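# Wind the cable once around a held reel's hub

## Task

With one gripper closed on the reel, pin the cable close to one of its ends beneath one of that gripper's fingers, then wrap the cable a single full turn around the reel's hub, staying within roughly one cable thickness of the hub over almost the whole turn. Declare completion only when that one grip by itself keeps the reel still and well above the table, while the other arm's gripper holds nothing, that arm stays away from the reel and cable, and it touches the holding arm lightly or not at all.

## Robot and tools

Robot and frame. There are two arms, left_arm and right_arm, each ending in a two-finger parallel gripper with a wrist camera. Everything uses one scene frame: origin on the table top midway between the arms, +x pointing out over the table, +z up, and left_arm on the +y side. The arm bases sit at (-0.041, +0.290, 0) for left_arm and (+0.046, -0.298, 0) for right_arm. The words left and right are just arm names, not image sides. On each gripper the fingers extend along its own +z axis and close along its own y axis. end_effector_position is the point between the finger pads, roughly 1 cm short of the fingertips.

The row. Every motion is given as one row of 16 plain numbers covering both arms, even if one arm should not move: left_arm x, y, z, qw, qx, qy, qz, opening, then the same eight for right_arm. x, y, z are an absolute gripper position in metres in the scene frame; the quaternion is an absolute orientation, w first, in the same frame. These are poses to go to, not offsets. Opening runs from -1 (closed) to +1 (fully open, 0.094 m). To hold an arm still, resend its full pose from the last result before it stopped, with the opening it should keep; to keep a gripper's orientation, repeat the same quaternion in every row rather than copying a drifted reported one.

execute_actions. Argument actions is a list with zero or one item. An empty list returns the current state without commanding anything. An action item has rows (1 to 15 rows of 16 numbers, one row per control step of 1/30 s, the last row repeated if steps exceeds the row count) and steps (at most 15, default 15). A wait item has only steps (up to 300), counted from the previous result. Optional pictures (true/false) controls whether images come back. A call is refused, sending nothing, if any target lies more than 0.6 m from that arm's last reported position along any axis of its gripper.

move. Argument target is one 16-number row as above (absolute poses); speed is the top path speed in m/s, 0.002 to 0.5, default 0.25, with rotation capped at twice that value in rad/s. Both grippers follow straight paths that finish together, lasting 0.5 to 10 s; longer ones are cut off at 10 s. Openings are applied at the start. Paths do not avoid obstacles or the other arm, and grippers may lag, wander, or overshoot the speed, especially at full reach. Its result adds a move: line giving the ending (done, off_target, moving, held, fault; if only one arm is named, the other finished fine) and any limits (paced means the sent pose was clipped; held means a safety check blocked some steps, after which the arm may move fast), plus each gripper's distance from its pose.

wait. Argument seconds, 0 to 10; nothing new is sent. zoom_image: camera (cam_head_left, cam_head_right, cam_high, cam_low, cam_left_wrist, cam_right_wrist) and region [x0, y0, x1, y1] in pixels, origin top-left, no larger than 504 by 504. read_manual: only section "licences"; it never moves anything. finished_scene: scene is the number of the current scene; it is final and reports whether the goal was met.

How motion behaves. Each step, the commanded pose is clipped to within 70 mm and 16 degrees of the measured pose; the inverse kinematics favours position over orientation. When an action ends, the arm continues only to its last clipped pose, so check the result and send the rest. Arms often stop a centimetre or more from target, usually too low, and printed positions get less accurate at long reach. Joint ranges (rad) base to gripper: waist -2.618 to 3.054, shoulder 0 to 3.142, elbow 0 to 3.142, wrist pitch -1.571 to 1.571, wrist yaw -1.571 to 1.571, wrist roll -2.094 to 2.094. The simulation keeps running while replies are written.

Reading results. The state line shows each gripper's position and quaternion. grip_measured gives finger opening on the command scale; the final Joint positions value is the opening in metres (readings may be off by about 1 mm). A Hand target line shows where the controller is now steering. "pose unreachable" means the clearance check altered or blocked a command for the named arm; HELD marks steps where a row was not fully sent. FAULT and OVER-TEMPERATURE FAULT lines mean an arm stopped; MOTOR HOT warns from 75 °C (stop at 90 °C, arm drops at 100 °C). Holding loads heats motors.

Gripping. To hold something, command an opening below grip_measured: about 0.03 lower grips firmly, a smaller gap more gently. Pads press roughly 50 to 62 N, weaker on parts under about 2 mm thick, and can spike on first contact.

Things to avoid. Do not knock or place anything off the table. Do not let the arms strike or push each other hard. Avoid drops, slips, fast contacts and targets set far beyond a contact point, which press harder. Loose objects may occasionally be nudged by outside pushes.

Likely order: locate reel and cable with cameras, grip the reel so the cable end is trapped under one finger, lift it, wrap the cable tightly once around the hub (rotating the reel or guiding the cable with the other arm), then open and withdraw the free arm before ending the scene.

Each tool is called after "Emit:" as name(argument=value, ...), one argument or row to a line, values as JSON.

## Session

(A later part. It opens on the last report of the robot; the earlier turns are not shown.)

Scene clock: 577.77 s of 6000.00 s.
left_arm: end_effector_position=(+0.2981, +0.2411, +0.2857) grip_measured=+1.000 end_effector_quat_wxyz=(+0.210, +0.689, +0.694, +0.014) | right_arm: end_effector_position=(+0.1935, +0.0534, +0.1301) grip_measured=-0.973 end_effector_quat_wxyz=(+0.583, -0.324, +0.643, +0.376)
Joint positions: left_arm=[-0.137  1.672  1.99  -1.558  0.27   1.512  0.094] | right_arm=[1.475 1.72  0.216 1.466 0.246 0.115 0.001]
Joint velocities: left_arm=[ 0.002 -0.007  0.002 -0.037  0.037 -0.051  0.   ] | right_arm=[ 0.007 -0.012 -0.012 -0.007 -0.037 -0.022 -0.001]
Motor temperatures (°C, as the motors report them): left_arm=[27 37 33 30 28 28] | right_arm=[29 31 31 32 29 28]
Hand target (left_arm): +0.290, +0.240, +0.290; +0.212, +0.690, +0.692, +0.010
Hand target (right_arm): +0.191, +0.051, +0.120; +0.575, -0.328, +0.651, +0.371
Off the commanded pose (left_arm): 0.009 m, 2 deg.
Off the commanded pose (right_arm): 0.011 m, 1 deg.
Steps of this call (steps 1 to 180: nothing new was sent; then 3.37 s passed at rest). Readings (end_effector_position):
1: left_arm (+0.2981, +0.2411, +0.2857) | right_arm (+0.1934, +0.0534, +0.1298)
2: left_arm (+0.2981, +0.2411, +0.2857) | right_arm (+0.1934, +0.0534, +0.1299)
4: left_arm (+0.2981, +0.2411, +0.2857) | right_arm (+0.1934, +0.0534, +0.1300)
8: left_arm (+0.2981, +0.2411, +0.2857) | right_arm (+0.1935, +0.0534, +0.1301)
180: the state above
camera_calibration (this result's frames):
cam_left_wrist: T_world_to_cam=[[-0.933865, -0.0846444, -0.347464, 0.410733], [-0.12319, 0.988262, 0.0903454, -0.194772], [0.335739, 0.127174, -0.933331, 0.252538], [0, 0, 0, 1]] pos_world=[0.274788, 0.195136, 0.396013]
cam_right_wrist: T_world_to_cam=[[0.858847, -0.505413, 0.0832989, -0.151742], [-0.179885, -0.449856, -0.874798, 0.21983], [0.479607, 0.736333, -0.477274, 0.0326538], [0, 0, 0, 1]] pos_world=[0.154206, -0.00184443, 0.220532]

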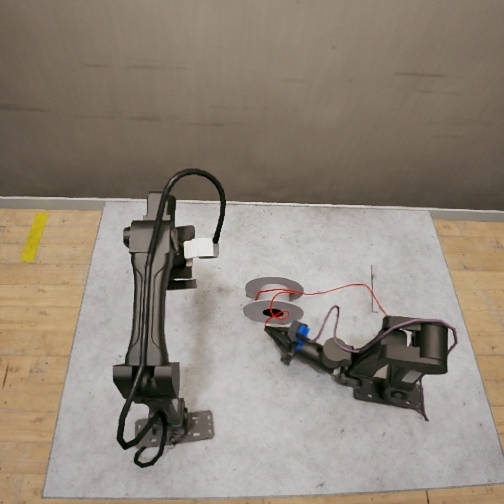

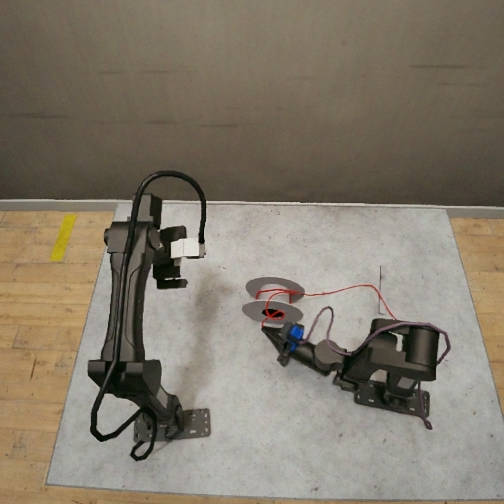

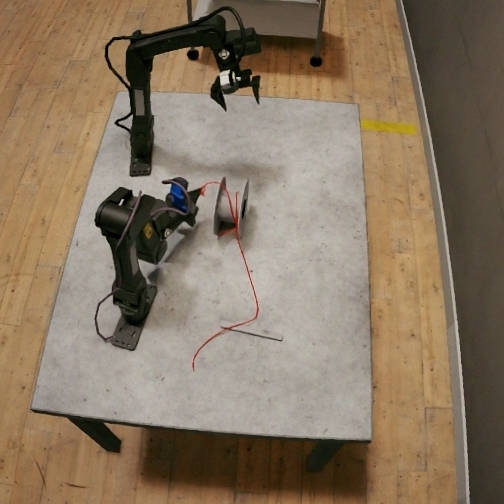

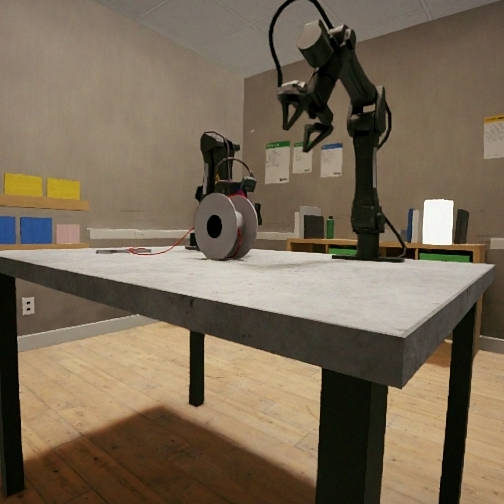

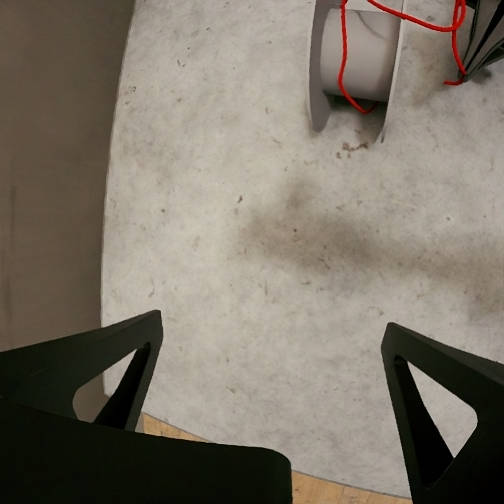

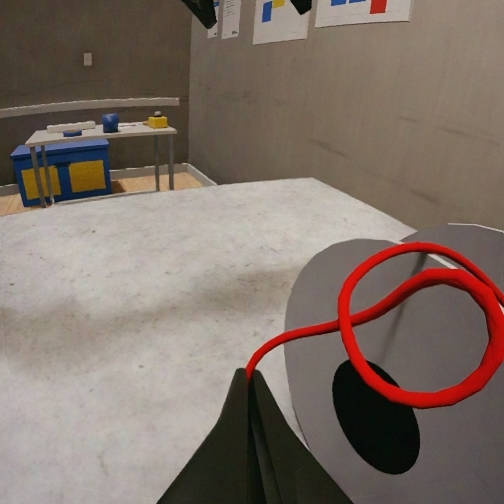

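Emit:
move(
  target=[0.29,0.24,0.29,0.2,0.69,0.69,0,1,0.20,0.05,0.21,0.58,-0.33,0.65,0.37,-1],
  speed=0.1,
)

Emit:
move(
  target=[0.29,0.24,0.29,0.2,0.69,0.69,0,1,0.25,0.06,0.21,0.58,-0.33,0.65,0.37,-1],
  speed=0.1,
)

Scene clock: 583.33 s of 6000.00 s.
left_arm: end_effector_position=(+0.2981, +0.2411, +0.2857) grip_measured=+1.000 end_effector_quat_wxyz=(+0.209, +0.689, +0.694, +0.014) | right_arm: end_effector_position=(+0.1972, +0.0477, +0.1980) grip_measured=-0.973 end_effector_quat_wxyz=(+0.573, -0.332, +0.655, +0.364)
Joint positions: left_arm=[-0.137  1.672  1.99  -1.558  0.27   1.512  0.094] | right_arm=[1.452 1.215 0.345 0.79  0.227 0.115 0.001]
Joint velocities: left_arm=[ 0.007 -0.007 -0.012  0.022  0.007 -0.007  0.   ] | right_arm=[-0.017  0.022 -0.002 -0.081 -0.095 -0.051 -0.001]
Motor temperatures (°C, as the motors report them): left_arm=[27 37 33 30 28 28] | right_arm=[29 31 31 32 29 28]
Hand target (left_arm): +0.290, +0.240, +0.290; +0.212, +0.690, +0.692, +0.010
Hand target (right_arm): +0.200, +0.048, +0.210; +0.579, -0.329, +0.648, +0.369
Off the commanded pose (left_arm): 0.009 m, 2 deg.
Off the commanded pose (right_arm): 0.013 m, 1 deg.
joint sent to its limit (left arm) — the command would take joint 4 (wrist pitch) past its lower limit, so that joint was sent only as far as its limit.
move: off_target (right_arm)
camera_calibration (this result's frames):
cam_left_wrist: T_world_to_cam=[[-0.933854, -0.0846343, -0.347497, 0.410742], [-0.123312, 0.988214, 0.0907018, -0.194888], [0.335725, 0.127553, -0.933284, 0.252411], [0, 0, 0, 1]] pos_world=[0.2748, 0.195158, 0.395979]
cam_right_wrist: T_world_to_cam=[[0.858431, -0.504486, 0.0926817, -0.165272], [-0.192284, -0.484021, -0.853669, 0.277258], [0.475524, 0.714995, -0.512504, 0.0763246], [0, 0, 0, 1]] pos_world=[0.158893, -0.00375023, 0.291121]

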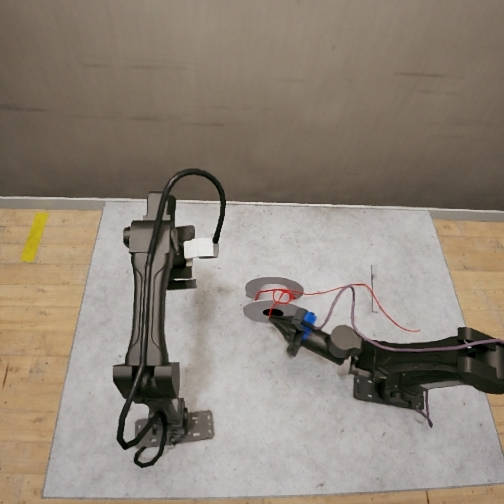

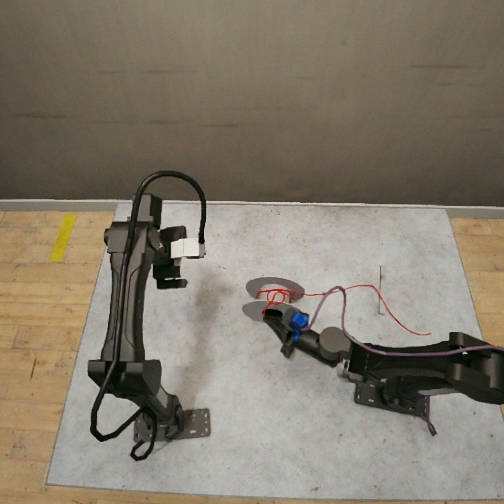

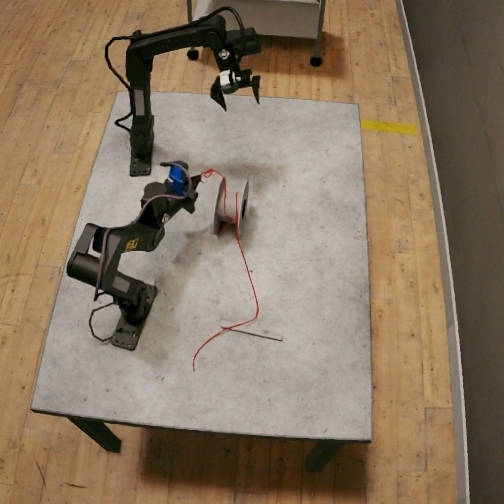

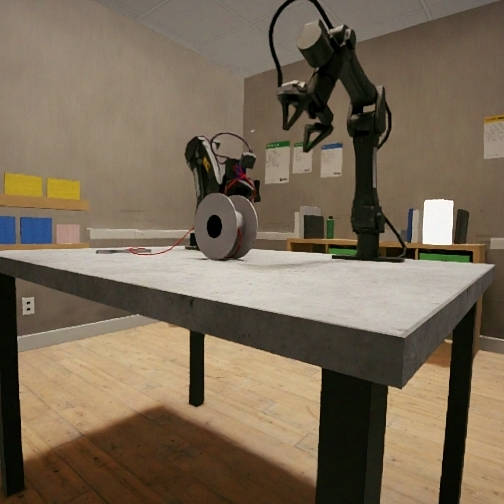

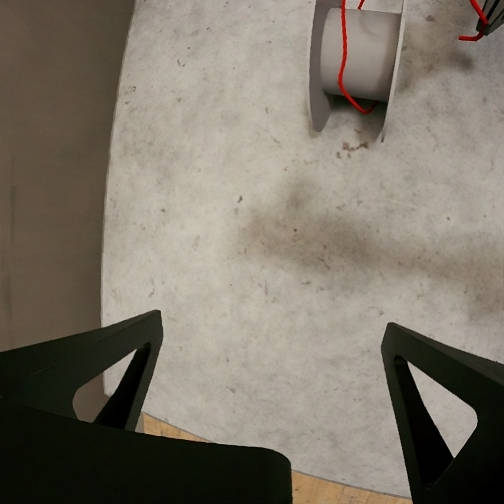

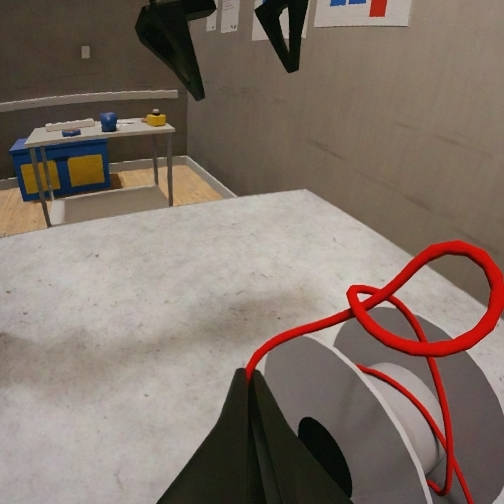

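Scene clock: 584.37 s of 6000.00 s.
left_arm: end_effector_position=(+0.2981, +0.2412, +0.2857) grip_measured=+1.000 end_effector_quat_wxyz=(+0.209, +0.689, +0.694, +0.014) | right_arm: end_effector_position=(+0.2457, +0.0558, +0.2046) grip_measured=-0.973 end_effector_quat_wxyz=(+0.575, -0.330, +0.653, +0.365)
Joint positions: left_arm=[-0.137  1.672  1.99  -1.558  0.27   1.512  0.094] | right_arm=[1.262 1.332 0.441 0.82  0.04  0.101 0.001]
Joint velocities: left_arm=[-0.017  0.002 -0.012 -0.051  0.007 -0.066  0.   ] | right_arm=[ 0.002 -0.002  0.017 -0.022 -0.051  0.007  0.001]
Motor temperatures (°C, as the motors report them): left_arm=[27 37 33 30 28 28] | right_arm=[29 31 31 32 29 28]
Hand target (left_arm): +0.290, +0.240, +0.290; +0.212, +0.690, +0.692, +0.010
Hand target (right_arm): +0.250, +0.060, +0.211; +0.580, -0.331, +0.647, +0.368
Off the commanded pose (left_arm): 0.009 m, 2 deg.
Off the commanded pose (right_arm): 0.008 m, 1 deg.
joint sent to its limit (left arm) — the command would take joint 4 (wrist pitch) past its lower limit, so that joint was sent only as far as its limit.
move: done
camera_calibration (this result's frames):
cam_left_wrist: T_world_to_cam=[[-0.933842, -0.0846243, -0.34753, 0.410751], [-0.123434, 0.988166, 0.0910581, -0.195004], [0.335712, 0.127931, -0.933237, 0.252284], [0, 0, 0, 1]] pos_world=[0.274812, 0.195181, 0.395946]
cam_right_wrist: T_world_to_cam=[[0.856751, -0.50765, 0.0909316, -0.202454], [-0.192052, -0.477682, -0.857284, 0.296427], [0.478637, 0.717016, -0.50675, 0.0487717], [0, 0, 0, 1]] pos_world=[0.207038, 0.00385204, 0.297247]

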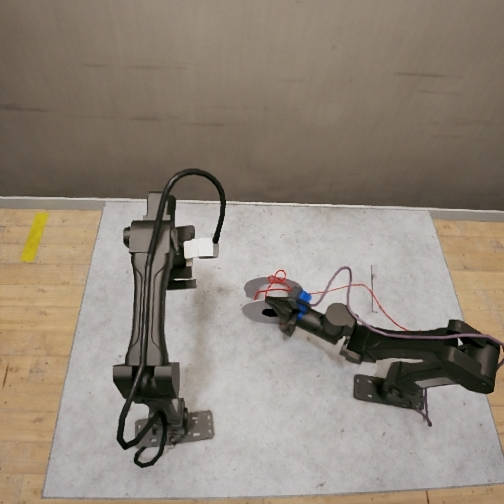

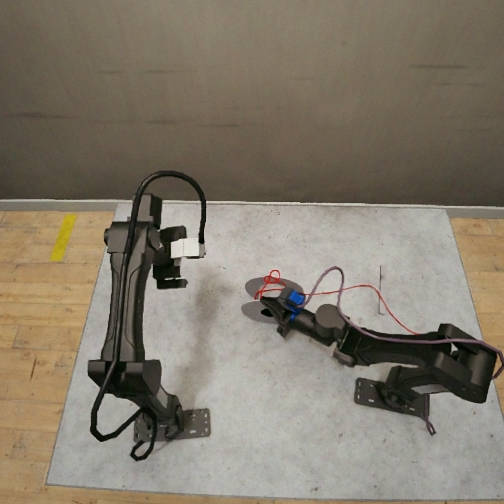

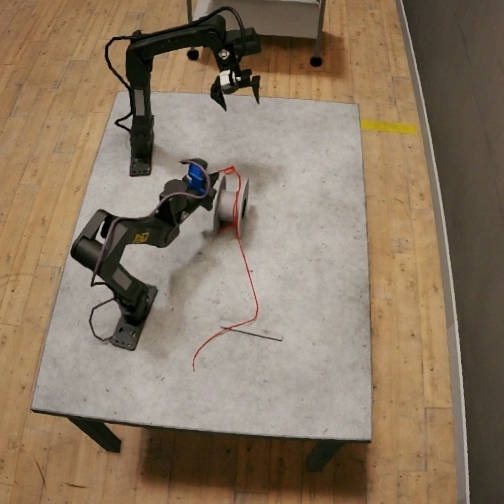

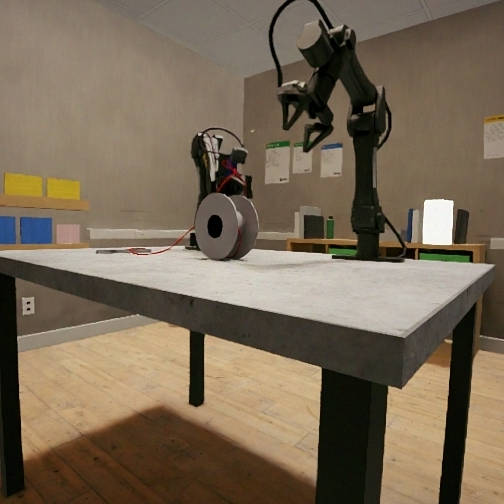

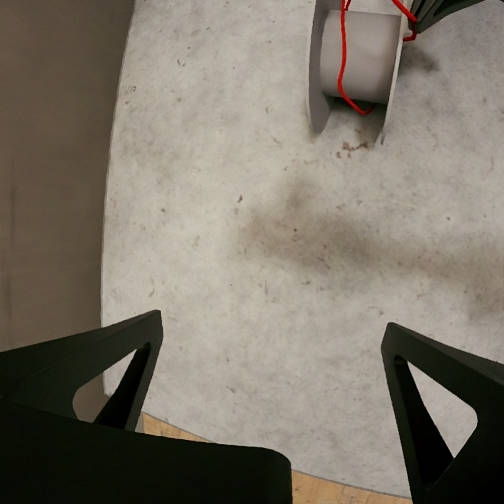

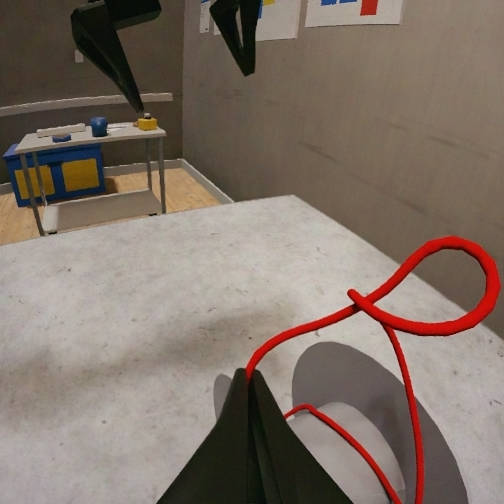

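Emit:
move(
  target=[0.29,0.24,0.29,0.2,0.69,0.69,0,1,0.225,0.055,0.14,0.58,-0.33,0.65,0.37,-1],
  speed=0.06,
)

Emit:
zoom_image(
  camera="cam_high",
  region=[160,140,290,270],
)

Emit:
zoom_image(
  camera="cam_head_left",
  region=[220,250,340,370],
)

Scene clock: 591.63 s of 6000.00 s.
left_arm: end_effector_position=(+0.2982, +0.2413, +0.2856) grip_measured=+1.000 end_effector_quat_wxyz=(+0.209, +0.689, +0.694, +0.015) | right_arm: end_effector_position=(+0.2287, +0.0578, +0.1501) grip_measured=-0.973 end_effector_quat_wxyz=(+0.586, -0.326, +0.640, +0.375)
Joint positions: left_arm=[-0.137  1.672  1.99  -1.558  0.269  1.512  0.094] | right_arm=[1.329 1.631 0.298 1.301 0.1   0.101 0.001]
Joint velocities: left_arm=[-0.007  0.012 -0.017 -0.051 -0.007 -0.037  0.   ] | right_arm=[-0.002 -0.017 -0.012 -0.051 -0.051  0.037  0.   ]
Motor temperatures (°C, as the motors report them): left_arm=[27 37 33 30 28 28] | right_arm=[29 31 31 33 29 28]
Hand target (left_arm): +0.290, +0.240, +0.290; +0.212, +0.690, +0.692, +0.010
Hand target (right_arm): +0.226, +0.056, +0.140; +0.578, -0.329, +0.649, +0.369
Off the commanded pose (left_arm): 0.009 m, 2 deg.
Off the commanded pose (right_arm): 0.011 m, 1 deg.
joint sent to its limit (left arm) — the command would take joint 4 (wrist pitch) past its lower limit, so that joint was sent only as far as its limit.
move: off_target (right_arm)
camera_calibration (this result's frames):
cam_left_wrist: T_world_to_cam=[[-0.93382, -0.0846042, -0.347595, 0.410769], [-0.123679, 0.98807, 0.0917708, -0.195236], [0.335684, 0.128688, -0.933143, 0.25203], [0, 0, 0, 1]] pos_world=[0.274835, 0.195227, 0.395878]
cam_right_wrist: T_world_to_cam=[[0.858026, -0.50534, 0.0917811, -0.182452], [-0.171507, -0.450348, -0.876226, 0.243988], [0.484125, 0.736083, -0.473079, 0.0203893], [0, 0, 0, 1]] pos_world=[0.188523, 0.00267086, 0.24018]

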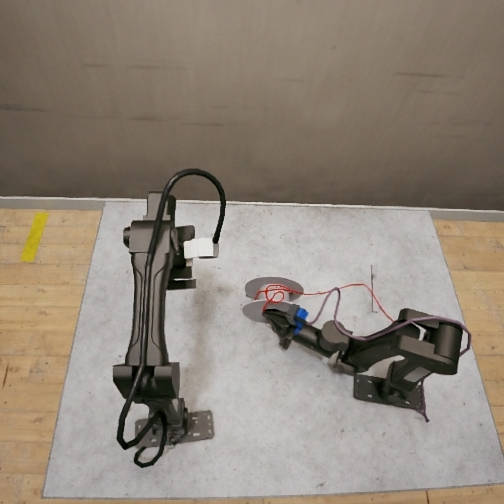

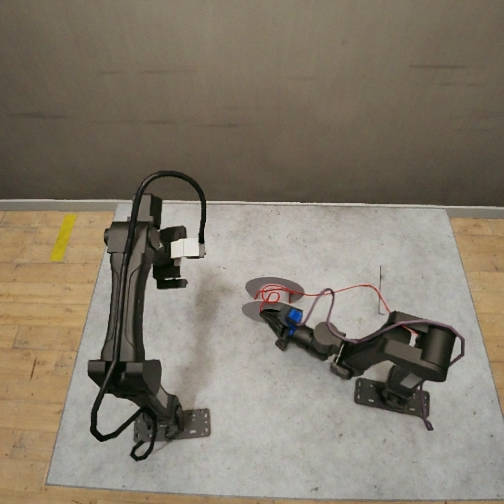

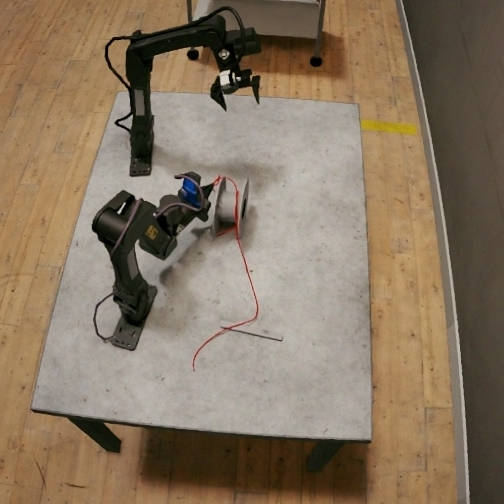

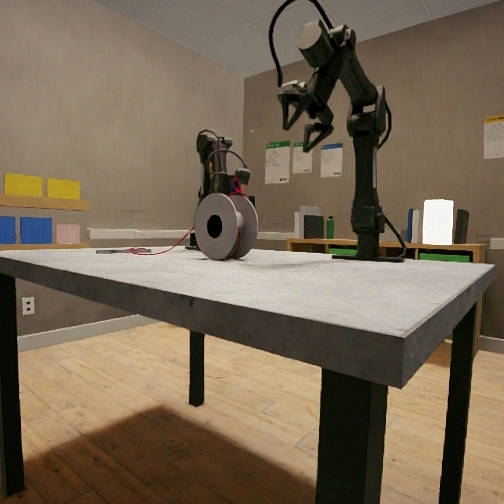

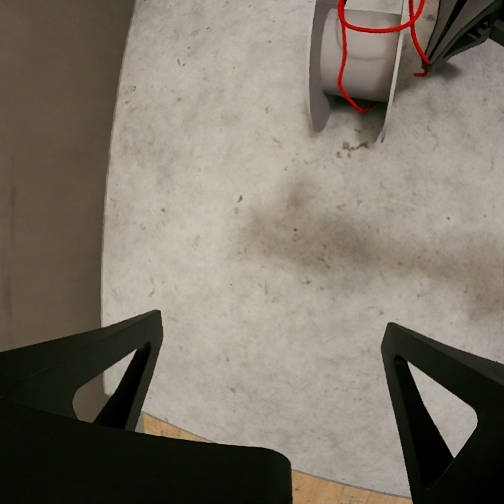

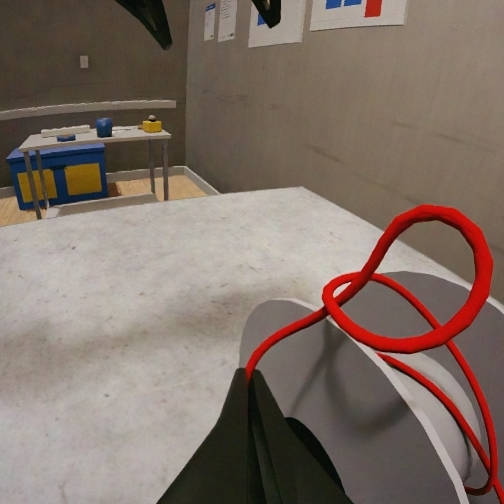

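Region (160, 140, 290, 270) of cam_high's 504x504 image, scaled by 3.877, with more detail than that image has.

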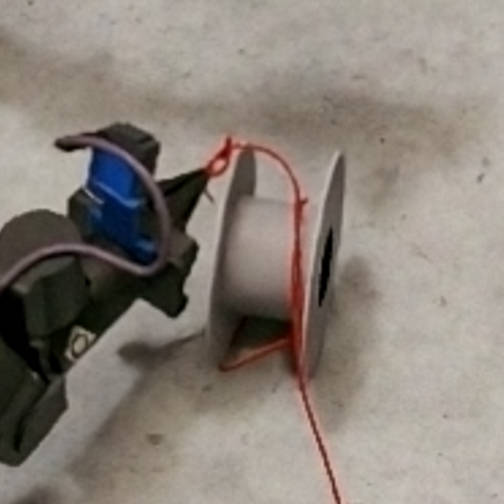

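Region (220, 250, 340, 370) of cam_head_left's 504x504 image, scaled by 4.200, with more detail than that image has.

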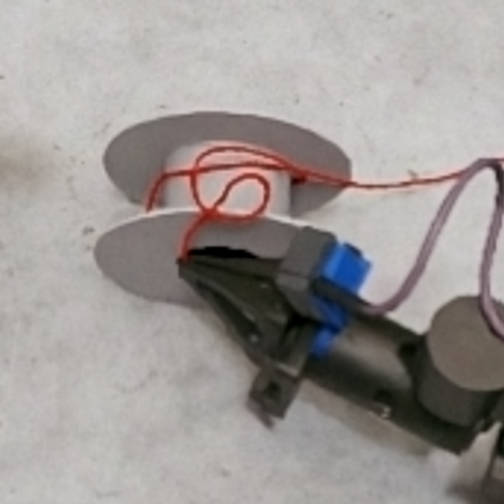

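Emit:
move(
  target=[0.29,0.10,0.27,0.15,0.7,0.7,0,1,0.212,0.07,0.085,0.58,-0.33,0.65,0.37,-1],
  speed=0.1,
)

Scene clock: 603.57 s of 6000.00 s.
left_arm: end_effector_position=(+0.2863, +0.1015, +0.2641) grip_measured=+1.000 end_effector_quat_wxyz=(+0.155, +0.700, +0.698, +0.001) | right_arm: end_effector_position=(+0.2137, +0.0690, +0.0893) grip_measured=-0.973 end_effector_quat_wxyz=(+0.569, -0.336, +0.658, +0.362)
Joint positions: left_arm=[-0.613  1.825  2.112 -1.559  0.089  1.077  0.094] | right_arm=[1.409 1.97  0.298 1.579 0.18  0.111 0.001]
Joint velocities: left_arm=[ 0.002 -0.012 -0.007 -0.066 -0.081  0.022  0.   ] | right_arm=[-0.002 -0.002  0.002  0.022  0.095  0.022 -0.001]
Motor temperatures (°C, as the motors report them): left_arm=[27 37 33 30 28 28] | right_arm=[29 31 31 34 29 28]
Hand target (left_arm): +0.286, +0.100, +0.269; +0.157, +0.698, +0.699, +0.002
Hand target (right_arm): +0.212, +0.071, +0.085; +0.566, -0.335, +0.661, +0.361
Off the commanded pose (left_arm): 0.007 m, 1 deg.
Off the commanded pose (right_arm): 0.005 m, 2 deg.
joint sent to its limit (left arm) — the command would take joint 4 (wrist pitch) past its lower limit, so that joint was sent only as far as its limit.
joint sent to its limit (right arm) — the command would take joint 4 (wrist pitch) past its upper limit, so that joint was sent only as far as its limit.
After step 180, 4.07 s passed at rest.
move: done
camera_calibration (this result's frames):
cam_left_wrist: T_world_to_cam=[[-0.963923, -0.0531992, -0.260811, 0.362923], [-0.0981209, 0.981839, 0.16237, -0.0819245], [0.247437, 0.182104, -0.951637, 0.278629], [0, 0, 0, 1]] pos_world=[0.272848, 0.0490045, 0.373111]
cam_right_wrist: T_world_to_cam=[[0.86069, -0.500245, 0.0947032, -0.159543], [-0.194857, -0.495506, -0.846466, 0.198627], [0.470366, 0.710091, -0.523953, -0.000083343], [0, 0, 0, 1]] pos_world=[0.17606, 0.0186697, 0.183197]

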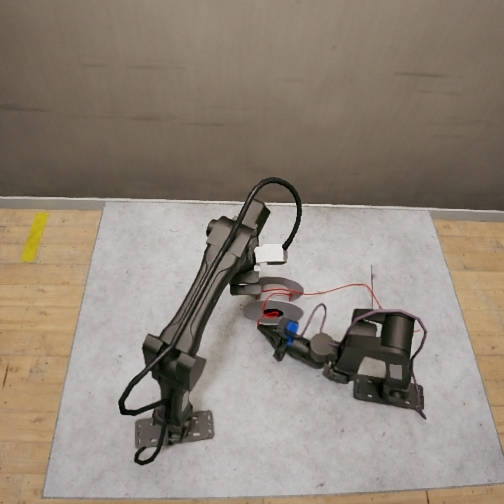

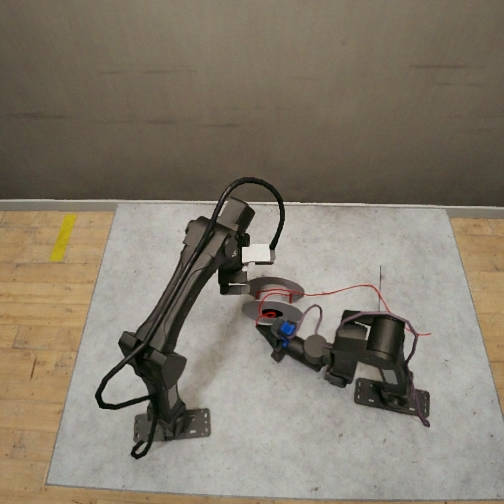

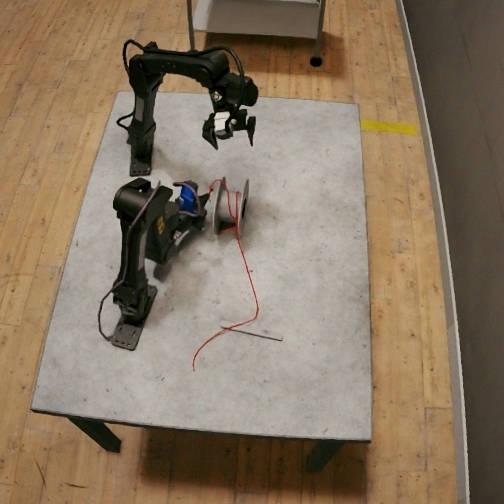

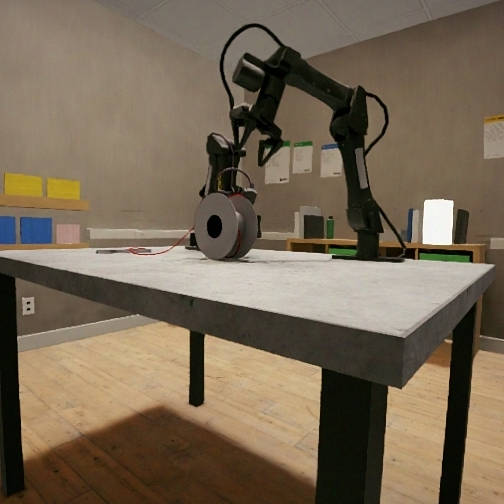

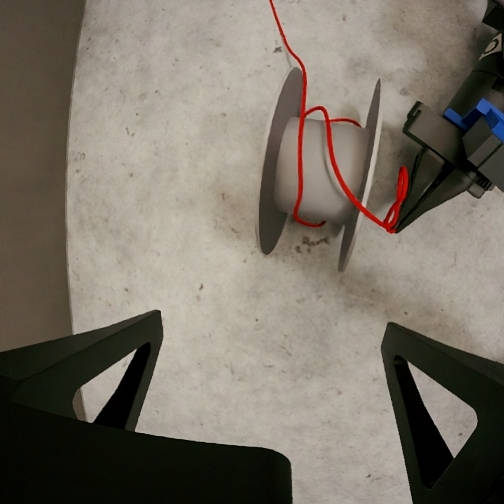

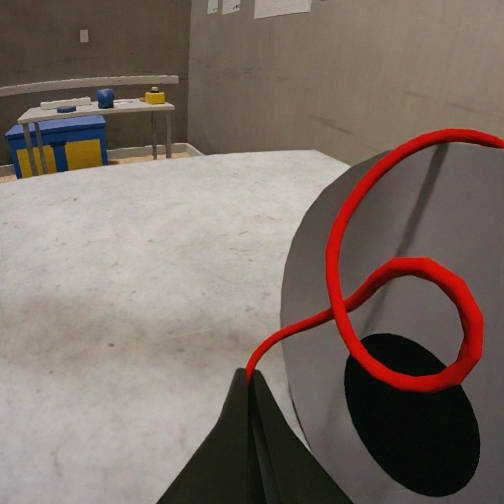

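Emit:
move(
  target=[0.285,0.05,0.235,0.12,0.75,0.65,0,1,0.238,0.08,0.10,0.58,-0.33,0.65,0.37,-1],
  speed=0.05,
)

Scene clock: 610.70 s of 6000.00 s.
left_arm: end_effector_position=(+0.2819, +0.0550, +0.2292) grip_measured=+1.000 end_effector_quat_wxyz=(+0.111, +0.746, +0.656, -0.003) | right_arm: end_effector_position=(+0.2338, +0.0758, +0.1013) grip_measured=-0.973 end_effector_quat_wxyz=(+0.580, -0.326, +0.648, +0.371)
Joint positions: left_arm=[-0.736  1.953  2.156 -1.559  0.059  1.087  0.094] | right_arm=[1.343 1.97  0.351 1.567 0.119 0.109 0.001]
Joint velocities: left_arm=[ 0.002 -0.012  0.012  0.007 -0.037  0.007  0.   ] | right_arm=[ 0.012  0.002 -0.007 -0.022 -0.037 -0.051 -0.   ]
Motor temperatures (°C, as the motors report them): left_arm=[27 37 33 30 28 28] | right_arm=[29 31 31 34 29 28]
Hand target (left_arm): +0.284, +0.050, +0.235; +0.120, +0.750, +0.650, +0.000
Hand target (right_arm): +0.238, +0.080, +0.100; +0.579, -0.329, +0.648, +0.369
Off the commanded pose (left_arm): 0.008 m, 1 deg.
Off the commanded pose (right_arm): 0.006 m, 0 deg.
move: done
camera_calibration (this result's frames):
cam_left_wrist: T_world_to_cam=[[-0.97483, 0.083979, -0.206528, 0.330142], [0.0343923, 0.971901, 0.232863, -0.0839364], [0.22028, 0.219899, -0.950327, 0.260267], [0, 0, 0, 1]] pos_world=[0.267388, -0.00337952, 0.335067]
cam_right_wrist: T_world_to_cam=[[0.857033, -0.507967, 0.0863963, -0.172328], [-0.186336, -0.46187, -0.867153, 0.213655], [0.480389, 0.72708, -0.49049, -0.0151014], [0, 0, 0, 1]] pos_world=[0.194757, 0.022124, 0.192753]

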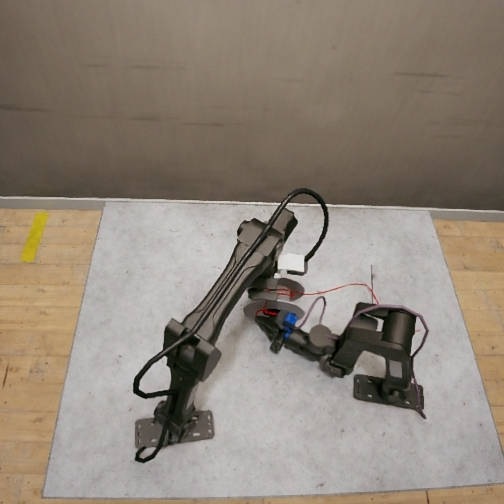

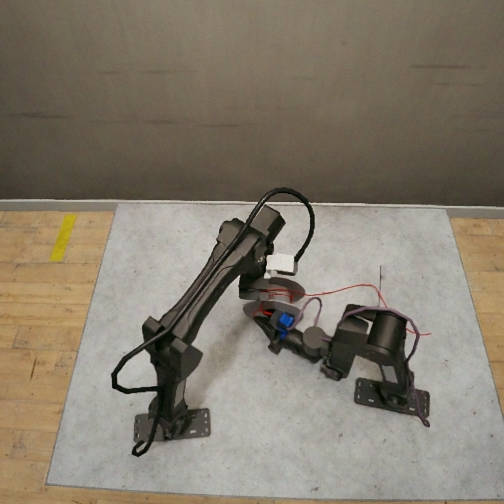

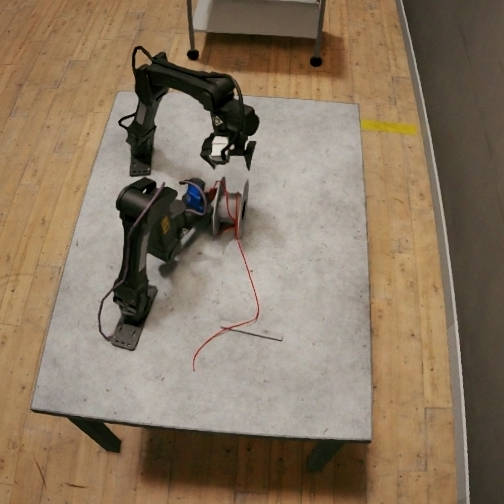

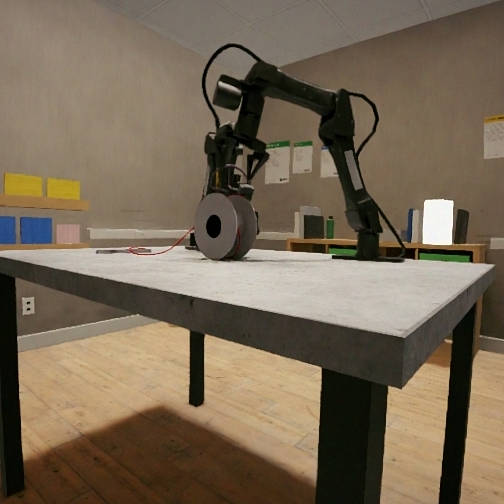

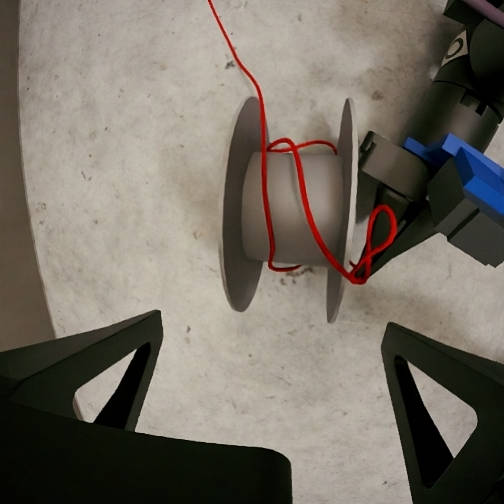

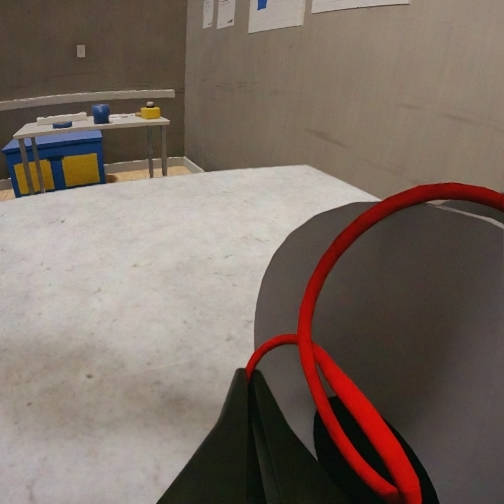

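Emit:
move(
  target=[0.285,0.05,0.235,0.12,0.75,0.65,0,1,0.232,0.073,0.10,0.58,-0.33,0.65,0.37,-0.7],
  speed=0.01,
)

Emit:
move(
  target=[0.285,0.05,0.235,0.12,0.75,0.65,0,1,0.17,0.0,0.10,0.58,-0.33,0.65,0.37,-0.7],
  speed=0.08,
)

Scene clock: 615.97 s of 6000.00 s.
left_arm: end_effector_position=(+0.2821, +0.0550, +0.2295) grip_measured=+1.000 end_effector_quat_wxyz=(+0.111, +0.747, +0.655, -0.002) | right_arm: end_effector_position=(+0.2336, +0.0759, +0.1011) grip_measured=-0.703 end_effector_quat_wxyz=(+0.580, -0.326, +0.648, +0.371)
Joint positions: left_arm=[-0.736  1.953  2.157 -1.559  0.058  1.09   0.094] | right_arm=[1.343 1.97  0.351 1.566 0.118 0.109 0.014]
Joint velocities: left_arm=[ 0.007  0.002 -0.012  0.022 -0.007  0.051  0.   ] | right_arm=[ 0.002  0.002  0.007 -0.066  0.037 -0.066  0.   ]
Motor temperatures (°C, as the motors report them): left_arm=[27 37 33 30 28 28] | right_arm=[29 31 31 34 29 28]
Hand target (left_arm): +0.285, +0.050, +0.235; +0.120, +0.750, +0.650, +0.000
Hand target (right_arm): +0.232, +0.073, +0.100; +0.579, -0.329, +0.648, +0.369
Off the commanded pose (left_arm): 0.008 m, 1 deg.
Off the commanded pose (right_arm): 0.004 m, 0 deg.
move: done
camera_calibration (this result's frames):
cam_left_wrist: T_world_to_cam=[[-0.9742, 0.0868029, -0.208327, 0.330485], [0.0366884, 0.971709, 0.233312, -0.084779], [0.222686, 0.21965, -0.949824, 0.259734], [0, 0, 0, 1]] pos_world=[0.267229, -0.00335685, 0.33533]
cam_right_wrist: T_world_to_cam=[[0.857626, -0.506895, 0.0868058, -0.172371], [-0.185829, -0.462839, -0.866746, 0.213415], [0.479526, 0.727213, -0.491138, -0.01492], [0, 0, 0, 1]] pos_world=[0.194643, 0.0222527, 0.192611]

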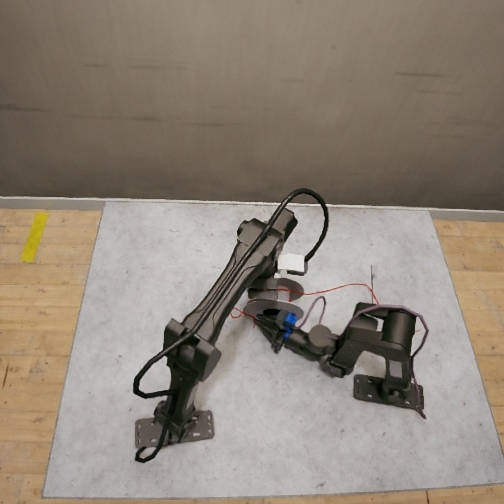

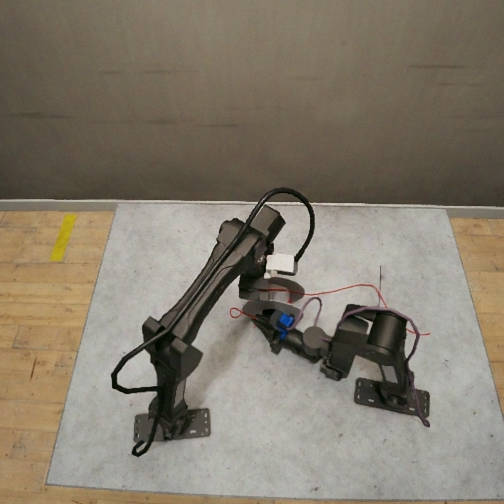

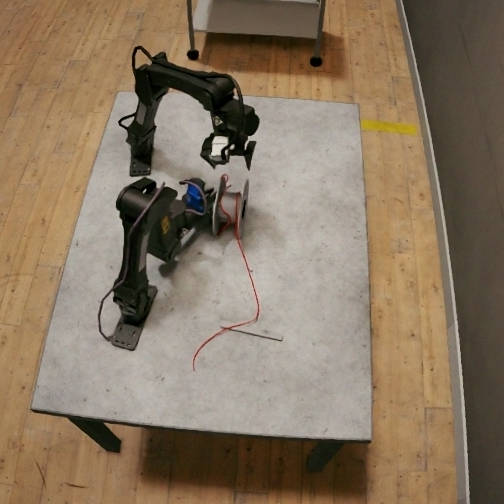

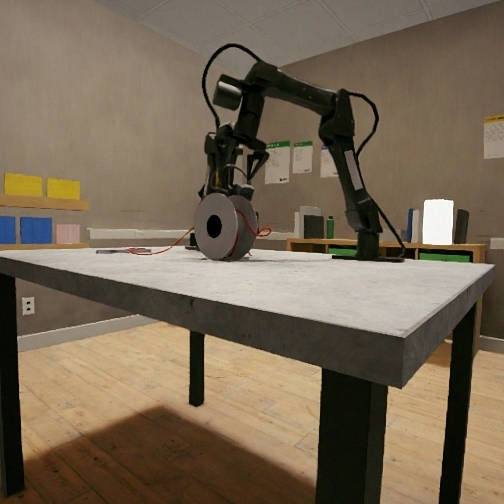

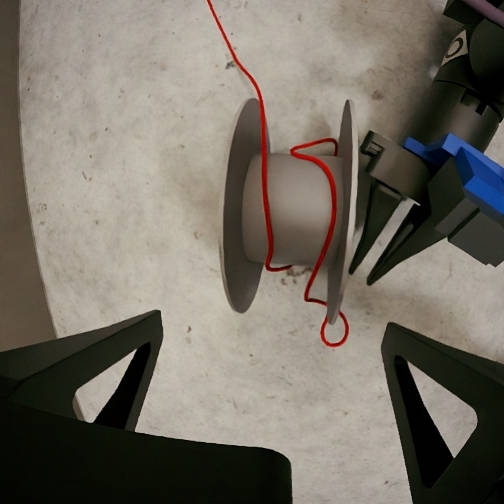

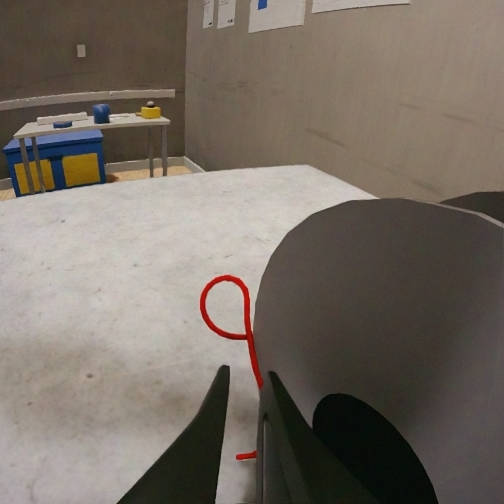

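Scene clock: 617.67 s of 6000.00 s.
left_arm: end_effector_position=(+0.2821, +0.0550, +0.2295) grip_measured=+1.000 end_effector_quat_wxyz=(+0.111, +0.747, +0.655, -0.002) | right_arm: end_effector_position=(+0.1727, +0.0069, +0.0974) grip_measured=-0.703 end_effector_quat_wxyz=(+0.559, -0.340, +0.668, +0.355)
Joint positions: left_arm=[-0.736  1.953  2.157 -1.559  0.058  1.09   0.094] | right_arm=[1.519 1.729 0.02  1.58  0.29  0.132 0.014]
Joint velocities: left_arm=[ 0.012 -0.027  0.002 -0.037 -0.125 -0.051  0.   ] | right_arm=[ 0.027  0.007 -0.002 -0.007  0.007  0.051 -0.   ]
Motor temperatures (°C, as the motors report them): left_arm=[27 37 33 30 28 28] | right_arm=[29 31 31 34 29 28]
Hand target (left_arm): +0.285, +0.050, +0.235; +0.120, +0.750, +0.650, +0.000
Hand target (right_arm): +0.171, +0.002, +0.099; +0.560, -0.335, +0.669, +0.356
Off the commanded pose (left_arm): 0.008 m, 1 deg.
Off the commanded pose (right_arm): 0.008 m, 4 deg.
joint sent to its limit (right arm) — the command would take joint 3 (elbow) past its lower limit and joint 4 (wrist pitch) past its upper limit, so those joints were sent only as far as their limits.
move: off_target (right_arm)
camera_calibration (this result's frames):
cam_left_wrist: T_world_to_cam=[[-0.9742, 0.0868029, -0.208327, 0.330485], [0.0366884, 0.971709, 0.233312, -0.084779], [0.222686, 0.21965, -0.949824, 0.259734], [0, 0, 0, 1]] pos_world=[0.267229, -0.00335685, 0.33533]
cam_right_wrist: T_world_to_cam=[[0.861483, -0.49901, 0.0940058, -0.156143], [-0.209756, -0.518304, -0.829074, 0.167737], [0.462439, 0.694514, -0.55118, 0.0716689], [0, 0, 0, 1]] pos_world=[0.136556, -0.0407533, 0.193247]

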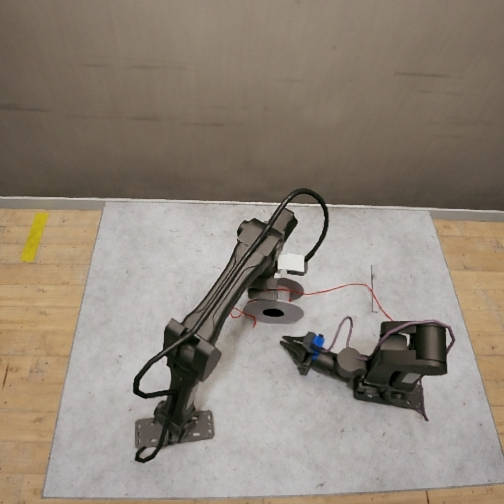

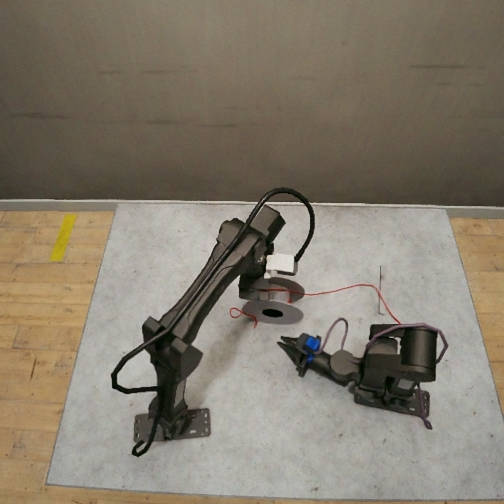

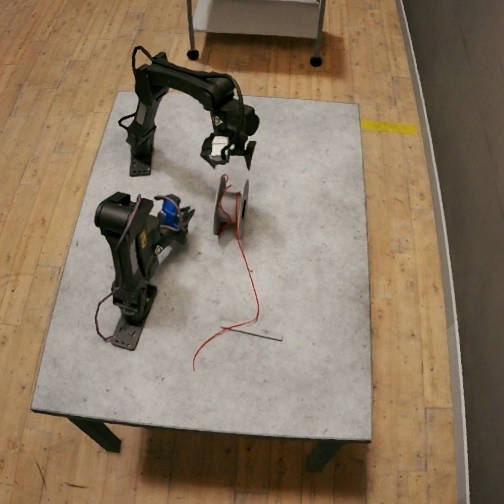

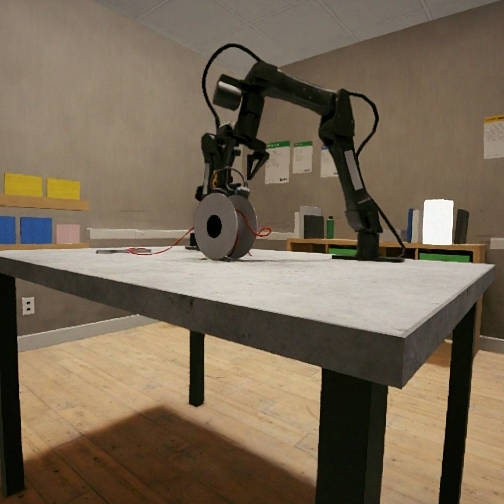

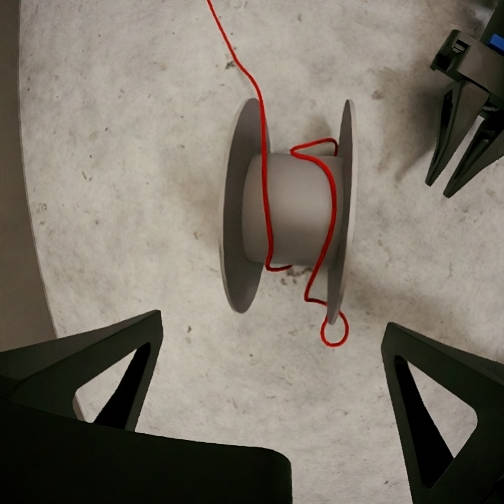

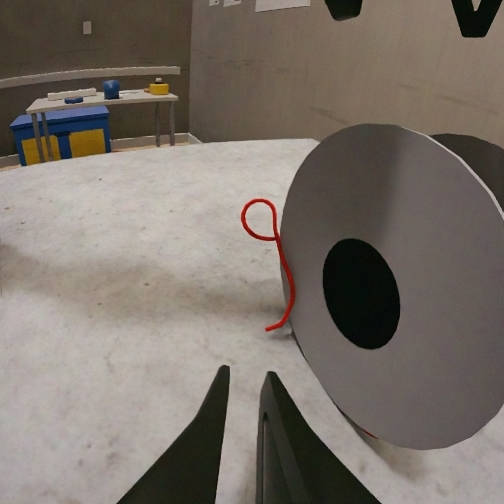

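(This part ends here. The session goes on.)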